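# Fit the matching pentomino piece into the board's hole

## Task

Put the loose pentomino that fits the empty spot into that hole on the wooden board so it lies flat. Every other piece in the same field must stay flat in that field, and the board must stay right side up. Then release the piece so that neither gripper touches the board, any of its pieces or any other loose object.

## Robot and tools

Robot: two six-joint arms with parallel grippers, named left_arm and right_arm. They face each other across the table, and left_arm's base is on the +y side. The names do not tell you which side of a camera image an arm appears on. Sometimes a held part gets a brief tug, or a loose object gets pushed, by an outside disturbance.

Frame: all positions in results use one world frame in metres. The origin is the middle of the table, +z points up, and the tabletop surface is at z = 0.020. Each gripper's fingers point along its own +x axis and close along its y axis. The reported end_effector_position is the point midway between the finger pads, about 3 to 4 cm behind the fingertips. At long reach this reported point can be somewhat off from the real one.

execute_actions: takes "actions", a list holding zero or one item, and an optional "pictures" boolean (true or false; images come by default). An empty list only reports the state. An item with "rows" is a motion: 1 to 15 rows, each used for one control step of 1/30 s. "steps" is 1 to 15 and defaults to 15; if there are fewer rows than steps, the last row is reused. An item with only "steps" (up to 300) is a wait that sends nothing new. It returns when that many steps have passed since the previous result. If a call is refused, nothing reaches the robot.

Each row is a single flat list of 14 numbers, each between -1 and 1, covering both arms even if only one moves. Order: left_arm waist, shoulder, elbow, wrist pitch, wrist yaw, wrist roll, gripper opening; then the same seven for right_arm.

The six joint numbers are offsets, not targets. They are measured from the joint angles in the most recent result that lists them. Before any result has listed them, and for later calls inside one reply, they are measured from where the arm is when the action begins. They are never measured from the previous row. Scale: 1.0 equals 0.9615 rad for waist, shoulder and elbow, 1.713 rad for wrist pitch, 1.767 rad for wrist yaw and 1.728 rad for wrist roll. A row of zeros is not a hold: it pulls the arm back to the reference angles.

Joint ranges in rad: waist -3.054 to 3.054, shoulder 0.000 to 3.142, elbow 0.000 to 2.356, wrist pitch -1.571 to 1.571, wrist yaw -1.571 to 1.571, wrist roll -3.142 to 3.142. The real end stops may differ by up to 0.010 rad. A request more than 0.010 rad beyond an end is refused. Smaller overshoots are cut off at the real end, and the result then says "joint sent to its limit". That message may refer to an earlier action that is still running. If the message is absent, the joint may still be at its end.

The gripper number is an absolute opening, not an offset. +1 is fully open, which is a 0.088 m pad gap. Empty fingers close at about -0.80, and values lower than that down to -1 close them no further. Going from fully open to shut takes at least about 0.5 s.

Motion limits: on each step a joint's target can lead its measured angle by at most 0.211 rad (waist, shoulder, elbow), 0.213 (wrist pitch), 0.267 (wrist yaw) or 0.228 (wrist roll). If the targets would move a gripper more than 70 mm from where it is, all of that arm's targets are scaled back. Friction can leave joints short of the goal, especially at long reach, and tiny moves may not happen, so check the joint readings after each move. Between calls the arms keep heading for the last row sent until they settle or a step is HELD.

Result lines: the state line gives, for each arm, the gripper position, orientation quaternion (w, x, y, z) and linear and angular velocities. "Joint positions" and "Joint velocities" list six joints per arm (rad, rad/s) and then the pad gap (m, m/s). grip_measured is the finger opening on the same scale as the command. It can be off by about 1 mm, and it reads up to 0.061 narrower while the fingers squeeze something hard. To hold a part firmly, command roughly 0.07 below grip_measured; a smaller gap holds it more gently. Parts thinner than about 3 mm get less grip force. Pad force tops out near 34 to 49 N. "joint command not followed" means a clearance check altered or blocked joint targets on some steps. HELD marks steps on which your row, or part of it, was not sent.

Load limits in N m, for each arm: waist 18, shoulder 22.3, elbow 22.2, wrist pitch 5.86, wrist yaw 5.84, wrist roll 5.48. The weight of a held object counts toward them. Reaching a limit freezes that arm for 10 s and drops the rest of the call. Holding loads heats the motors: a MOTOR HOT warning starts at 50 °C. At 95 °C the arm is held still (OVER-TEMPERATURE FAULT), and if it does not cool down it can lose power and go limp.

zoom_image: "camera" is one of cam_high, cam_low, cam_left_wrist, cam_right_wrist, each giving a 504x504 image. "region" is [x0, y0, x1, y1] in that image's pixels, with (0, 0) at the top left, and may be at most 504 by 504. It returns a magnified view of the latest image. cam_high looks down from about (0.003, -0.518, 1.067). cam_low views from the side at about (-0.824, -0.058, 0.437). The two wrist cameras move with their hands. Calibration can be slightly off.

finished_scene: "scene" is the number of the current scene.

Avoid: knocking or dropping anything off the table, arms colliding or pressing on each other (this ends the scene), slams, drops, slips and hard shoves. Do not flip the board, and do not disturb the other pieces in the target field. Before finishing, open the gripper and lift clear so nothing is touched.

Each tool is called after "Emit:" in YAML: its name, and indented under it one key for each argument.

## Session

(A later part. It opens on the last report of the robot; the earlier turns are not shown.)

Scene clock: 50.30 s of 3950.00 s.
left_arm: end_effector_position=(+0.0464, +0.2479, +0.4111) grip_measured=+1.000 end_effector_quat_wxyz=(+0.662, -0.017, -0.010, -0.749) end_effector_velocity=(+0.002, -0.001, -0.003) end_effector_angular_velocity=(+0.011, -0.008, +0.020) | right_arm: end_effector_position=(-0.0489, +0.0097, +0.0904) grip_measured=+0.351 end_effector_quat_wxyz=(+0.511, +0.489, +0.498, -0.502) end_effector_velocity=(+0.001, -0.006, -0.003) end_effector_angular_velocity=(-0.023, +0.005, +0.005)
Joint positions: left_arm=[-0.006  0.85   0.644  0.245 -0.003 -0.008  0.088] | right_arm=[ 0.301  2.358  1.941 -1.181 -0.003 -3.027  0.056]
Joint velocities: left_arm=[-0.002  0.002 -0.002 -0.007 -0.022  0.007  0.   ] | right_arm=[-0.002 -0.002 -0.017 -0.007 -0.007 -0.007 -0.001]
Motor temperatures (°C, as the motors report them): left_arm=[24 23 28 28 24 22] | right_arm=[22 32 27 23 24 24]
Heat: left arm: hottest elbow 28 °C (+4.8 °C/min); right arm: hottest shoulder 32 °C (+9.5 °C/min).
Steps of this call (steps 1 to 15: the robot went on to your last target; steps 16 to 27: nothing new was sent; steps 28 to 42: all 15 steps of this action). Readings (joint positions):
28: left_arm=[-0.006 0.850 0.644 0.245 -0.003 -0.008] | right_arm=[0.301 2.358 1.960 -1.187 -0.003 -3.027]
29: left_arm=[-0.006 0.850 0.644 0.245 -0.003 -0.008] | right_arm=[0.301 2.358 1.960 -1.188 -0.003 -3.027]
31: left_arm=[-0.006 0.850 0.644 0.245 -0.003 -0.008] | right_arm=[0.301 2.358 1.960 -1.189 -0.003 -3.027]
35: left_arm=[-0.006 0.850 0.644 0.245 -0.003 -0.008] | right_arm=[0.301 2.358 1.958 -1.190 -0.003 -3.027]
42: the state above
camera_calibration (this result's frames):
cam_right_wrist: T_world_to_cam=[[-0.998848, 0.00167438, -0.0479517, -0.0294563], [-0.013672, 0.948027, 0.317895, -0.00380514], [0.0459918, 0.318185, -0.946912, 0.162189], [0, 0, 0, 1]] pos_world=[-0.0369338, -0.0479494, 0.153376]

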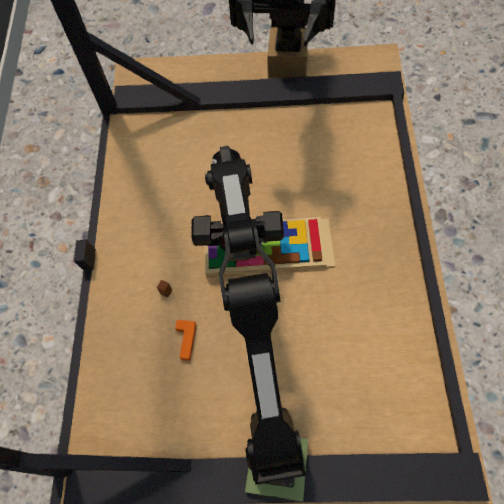

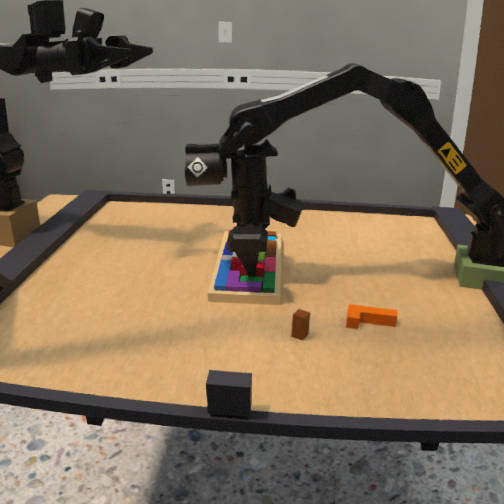

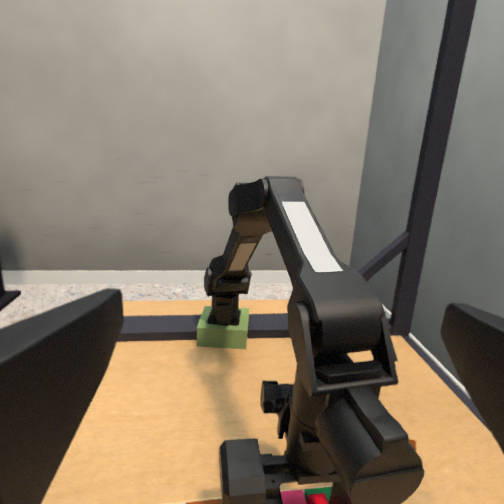

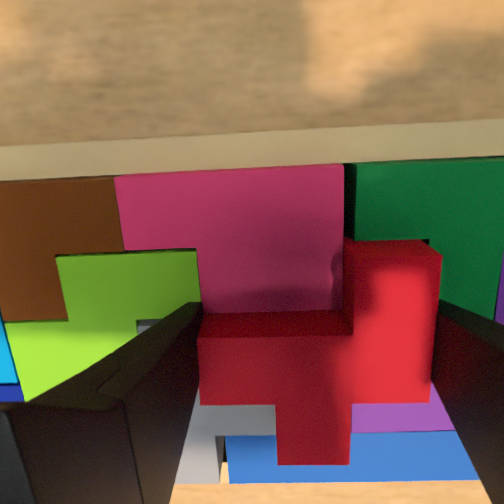

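Emit:
execute_actions:
  actions:
    - {"rows":[[0,0,0,0,0,0,1,0,0,-0.012,0.003,0,0,0.24],[0,0,0,0,0,0,1,0,0,-0.012,0.003,0,0,0.24],[0,0,0,0,0,0,1,0,0,-0.018,0.006,0,0,0.24],[0,0,0,0,0,0,1,0,0,-0.018,0.006,0,0,0.24],[0,0,0,0,0,0,1,0,0,-0.023,0.008,0,0,0.24]],"steps":12}

Scene clock: 51.23 s of 3950.00 s.
left_arm: end_effector_position=(+0.0464, +0.2479, +0.4111) grip_measured=+1.000 end_effector_quat_wxyz=(+0.662, -0.017, -0.010, -0.749) end_effector_velocity=(-0.002, -0.001, -0.007) end_effector_angular_velocity=(+0.028, +0.004, -0.010) | right_arm: end_effector_position=(-0.0489, +0.0096, +0.0887) grip_measured=+0.351 end_effector_quat_wxyz=(+0.511, +0.489, +0.498, -0.502) end_effector_velocity=(+0.000, -0.004, -0.003) end_effector_angular_velocity=(-0.018, +0.005, -0.010)
Joint positions: left_arm=[-0.006  0.85   0.644  0.245 -0.003 -0.008  0.088] | right_arm=[ 0.301  2.358  1.934 -1.173 -0.003 -3.027  0.056]
Joint velocities: left_arm=[-0.002  0.002 -0.002 -0.022  0.007 -0.007  0.   ] | right_arm=[-0.002  0.002 -0.007 -0.007 -0.007  0.007  0.   ]
Motor temperatures (°C, as the motors report them): left_arm=[24 23 28 28 24 22] | right_arm=[22 33 27 23 24 24]
Heat: left arm: hottest elbow 28 °C (+4.7 °C/min); right arm: hottest shoulder 33 °C (+10.5 °C/min).
Steps of this call (steps 1 to 15: the robot went on to your last target; step 16: nothing new was sent; steps 17 to 28: all 12 steps of this action). Readings (joint positions):
17: left_arm=[-0.006 0.850 0.644 0.245 -0.003 -0.008] | right_arm=[0.301 2.358 1.939 -1.179 -0.003 -3.027]
18: left_arm=[-0.006 0.850 0.644 0.245 -0.003 -0.008] | right_arm=[0.301 2.358 1.939 -1.178 -0.003 -3.027]
20: left_arm=[-0.006 0.850 0.644 0.245 -0.003 -0.008] | right_arm=[0.301 2.358 1.939 -1.177 -0.003 -3.027]
24: left_arm=[-0.006 0.850 0.644 0.245 -0.003 -0.008] | right_arm=[0.301 2.358 1.935 -1.174 -0.003 -3.027]
28: the state above
camera_calibration (this result's frames):
cam_right_wrist: T_world_to_cam=[[-0.998854, 0.00132968, -0.0478392, -0.029526], [-0.013998, 0.947781, 0.318614, -0.00320469], [0.0457647, 0.318918, -0.946677, 0.160576], [0, 0, 0, 1]] pos_world=[-0.0368858, -0.0481341, 0.151623]

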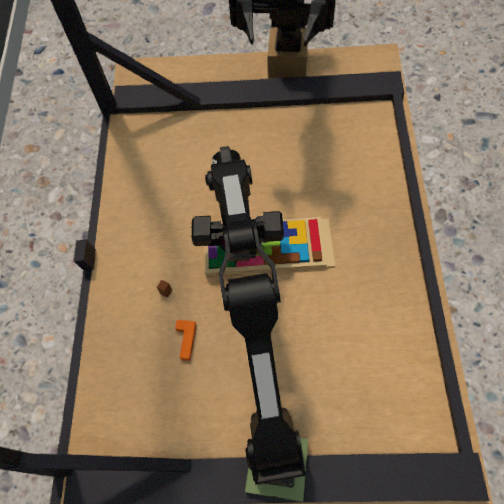

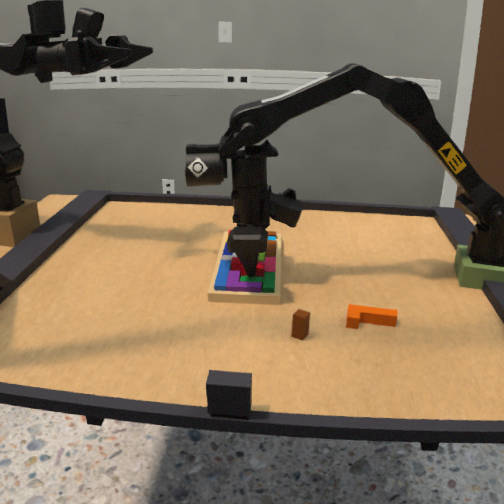

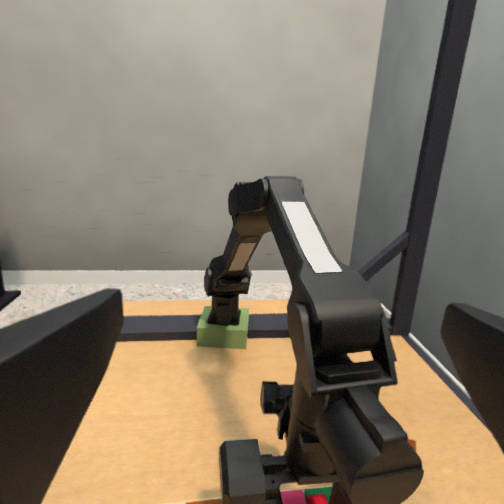

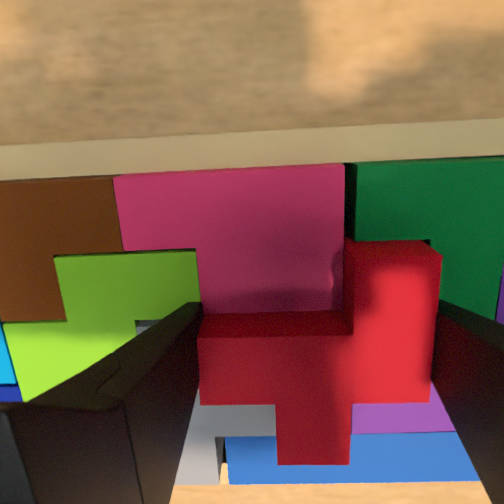

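Still descending freely. Release.

Emit:
execute_actions:
  actions:
    - {"rows":[[0,0,0,0,0,0,1,0,0,0,0,0,0,0.38],[0,0,0,0,0,0,1,0,0,0,0,0,0,0.42],[0,0,0,0,0,0,1,0,0,0,0,0,0,0.48],[0,0,0,0,0,0,1,0,0,0,0,0,0,0.55]],"steps":12}

Scene clock: 51.93 s of 3950.00 s.
left_arm: end_effector_position=(+0.0464, +0.2479, +0.4111) grip_measured=+1.000 end_effector_quat_wxyz=(+0.662, -0.017, -0.010, -0.749) end_effector_velocity=(+0.000, +0.000, +0.000) end_effector_angular_velocity=(+0.003, +0.007, +0.005) | right_arm: end_effector_position=(-0.0470, +0.0097, +0.0886) grip_measured=+0.532 end_effector_quat_wxyz=(+0.511, +0.490, +0.497, -0.502) end_effector_velocity=(+0.003, -0.003, +0.001) end_effector_angular_velocity=(-0.008, +0.007, -0.000)
Joint positions: left_arm=[-0.006  0.85   0.644  0.245 -0.003 -0.008  0.088] | right_arm=[ 0.298  2.358  1.934 -1.173 -0.001 -3.027  0.065]
Joint velocities: left_arm=[-0.002 -0.002  0.002 -0.007 -0.007 -0.007  0.   ] | right_arm=[-0.007 -0.007 -0.007 -0.007 -0.007 -0.007  0.007]
Motor temperatures (°C, as the motors report them): left_arm=[24 23 29 28 24 22] | right_arm=[22 33 27 23 24 24]
Heat: left arm: hottest elbow 29 °C (+5.8 °C/min); right arm: hottest shoulder 33 °C (+10.4 °C/min).
Steps of this call (steps 1 to 9: the robot went on to your last target; steps 10 to 21: all 12 steps of this action). Readings (joint positions):
10: left_arm=[-0.006 0.850 0.644 0.245 -0.003 -0.008] | right_arm=[0.301 2.358 1.934 -1.173 -0.003 -3.027]
11: left_arm=[-0.006 0.850 0.644 0.245 -0.003 -0.008] | right_arm=[0.301 2.358 1.934 -1.173 -0.003 -3.027]
13: left_arm=[-0.006 0.850 0.644 0.245 -0.003 -0.008] | right_arm=[0.301 2.358 1.934 -1.173 -0.003 -3.027]
17: left_arm=[-0.006 0.850 0.644 0.245 -0.003 -0.008] | right_arm=[0.300 2.358 1.934 -1.173 -0.001 -3.027]
21: the state above
camera_calibration (this result's frames):
cam_right_wrist: T_world_to_cam=[[-0.99873, 0.00469593, -0.050155, -0.0274708], [-0.0115385, 0.947849, 0.31851, -0.00316565], [0.049035, 0.318685, -0.946592, 0.160503], [0, 0, 0, 1]] pos_world=[-0.0353427, -0.0480203, 0.151561]

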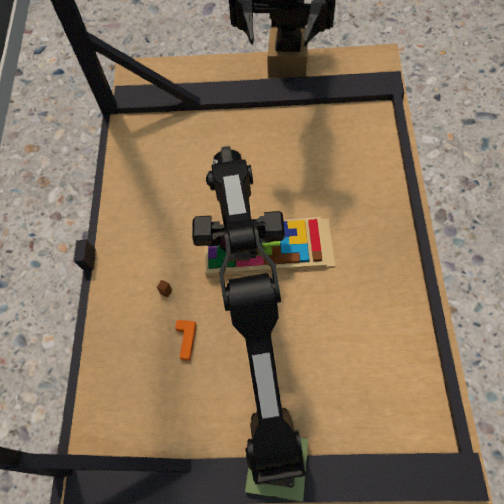

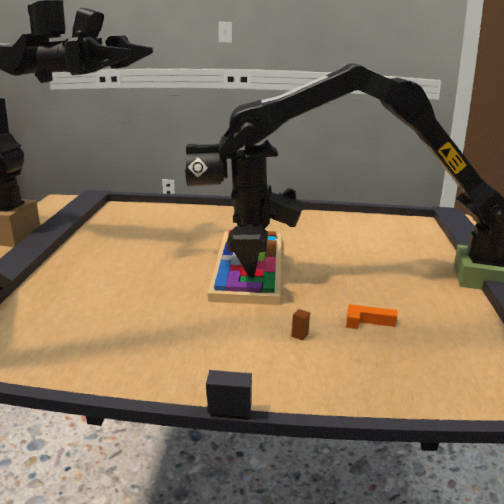

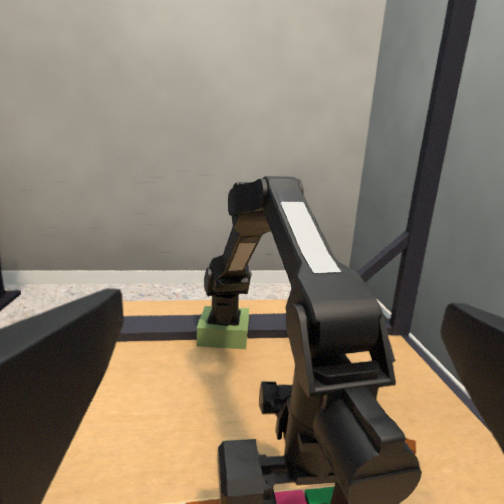

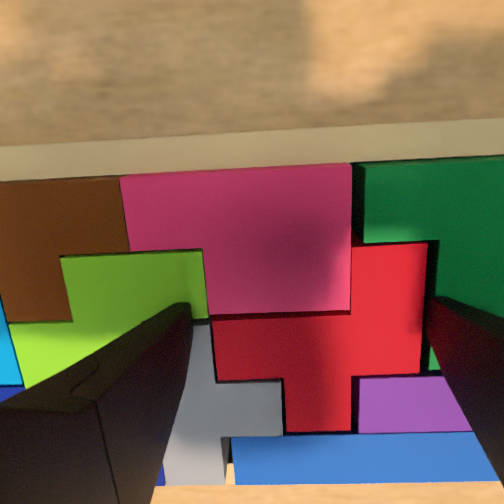

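Dropped in. Lift away.

Emit:
execute_actions:
  actions:
    - {"rows":[[0,0,0,0,0,0,1,0,0,0.05,-0.02,0,0,0.55],[0,0,0,0,0,0,1,0,0,0.05,-0.02,0,0,0.55],[0,0,0,0,0,0,1,0,0,0.12,-0.05,0,0,0.55],[0,0,0,0,0,0,1,0,0,0.12,-0.05,0,0,0.55],[0,0,0,0,0,0,1,0,-0.1,0.25,-0.1,0,0,0.6]],"steps":15}

Emit:
zoom_image:
  camera: "cam_low"
  region: [190, 200, 320, 310]

Scene clock: 52.90 s of 3950.00 s.
left_arm: end_effector_position=(+0.0464, +0.2479, +0.4111) grip_measured=+1.000 end_effector_quat_wxyz=(+0.662, -0.017, -0.010, -0.749) end_effector_velocity=(+0.000, -0.001, -0.001) end_effector_angular_velocity=(+0.006, -0.008, +0.005) | right_arm: end_effector_position=(-0.0492, +0.0292, +0.1930) grip_measured=+0.595 end_effector_quat_wxyz=(+0.461, +0.527, +0.544, -0.463) end_effector_velocity=(+0.001, -0.008, +0.017) end_effector_angular_velocity=(-0.016, -0.013, +0.023)
Joint positions: left_arm=[-0.006  0.85   0.644  0.245 -0.003 -0.008  0.088] | right_arm=[ 0.297  2.258  2.17  -1.335 -0.    -3.027  0.068]
Joint velocities: left_arm=[-0.002  0.002  0.002 -0.007 -0.007  0.007  0.   ] | right_arm=[ 0.002 -0.007  0.056 -0.081  0.007 -0.022  0.001]
Motor temperatures (°C, as the motors report them): left_arm=[24 23 29 28 24 22] | right_arm=[22 33 27 23 24 24]
Heat: left arm: hottest elbow 29 °C (+5.7 °C/min); right arm: hottest shoulder 33 °C (+10.2 °C/min).
Steps of this call (steps 1 to 14: the robot went on to your last target; steps 15 to 29: all 15 steps of this action). Readings (joint positions):
15: left_arm=[-0.006 0.850 0.644 0.245 -0.003 -0.008] | right_arm=[0.297 2.358 1.939 -1.179 -0.000 -3.027]
16: left_arm=[-0.006 0.850 0.644 0.245 -0.003 -0.008] | right_arm=[0.297 2.358 1.947 -1.184 -0.000 -3.027]
18: left_arm=[-0.006 0.850 0.644 0.245 -0.003 -0.008] | right_arm=[0.297 2.358 1.978 -1.215 -0.000 -3.027]
22: left_arm=[-0.006 0.850 0.644 0.245 -0.003 -0.008] | right_arm=[0.297 2.332 2.086 -1.290 -0.000 -3.027]
29: the state above
camera_calibration (this result's frames):
cam_right_wrist: T_world_to_cam=[[-0.999574, 0.0121159, -0.0265527, -0.0292668], [-0.00200689, 0.87908, 0.47667, -0.0829613], [0.0291173, 0.476521, -0.878681, 0.234521], [0, 0, 0, 1]] pos_world=[-0.0362494, -0.03847, 0.244837]

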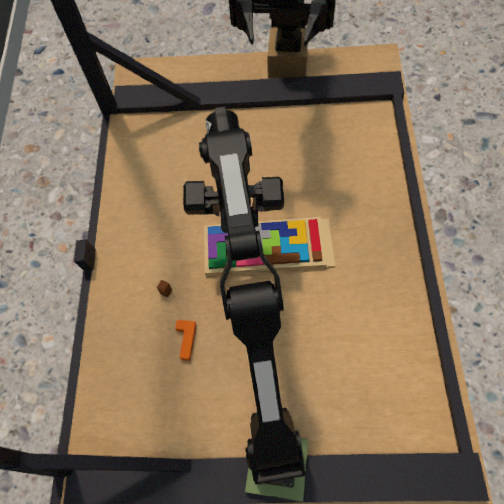

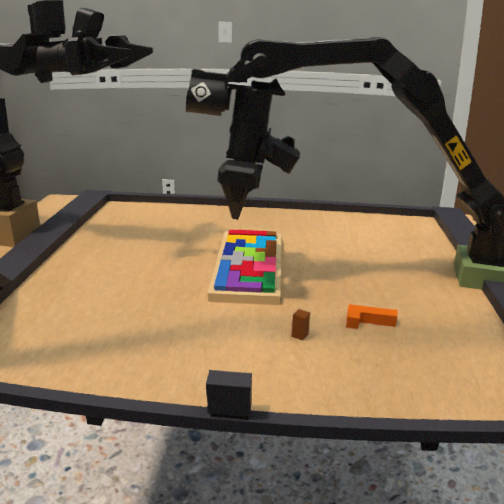

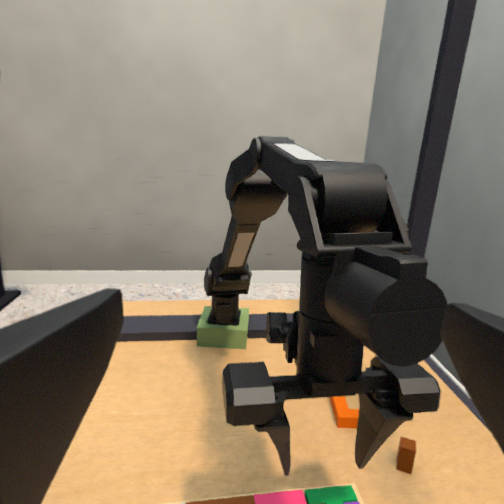

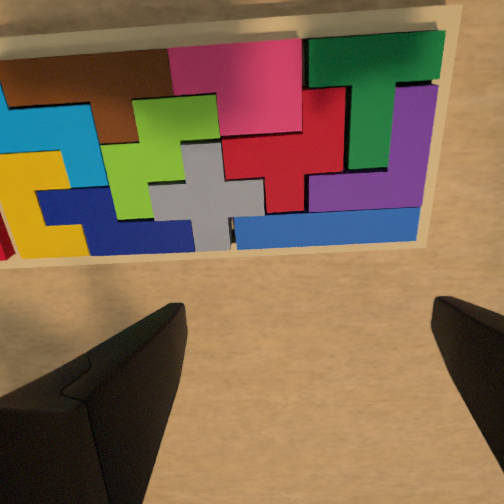

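Region (190, 200, 320, 310) of cam_low's 504x504 image, scaled by 3.877, with more detail than that image has; it fills the top 426 rows of this view, and the rest is white.

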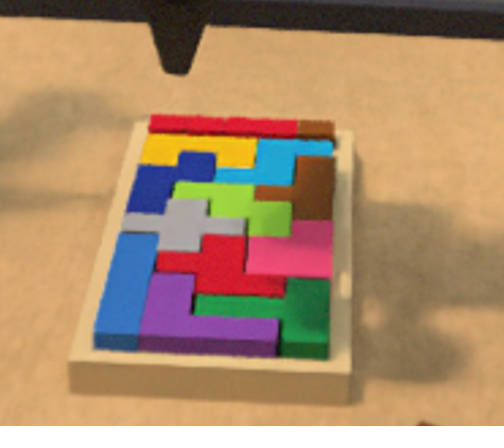

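Flat.

Emit:
finished_scene:
  scene: 1

The scene is finished: the task was done.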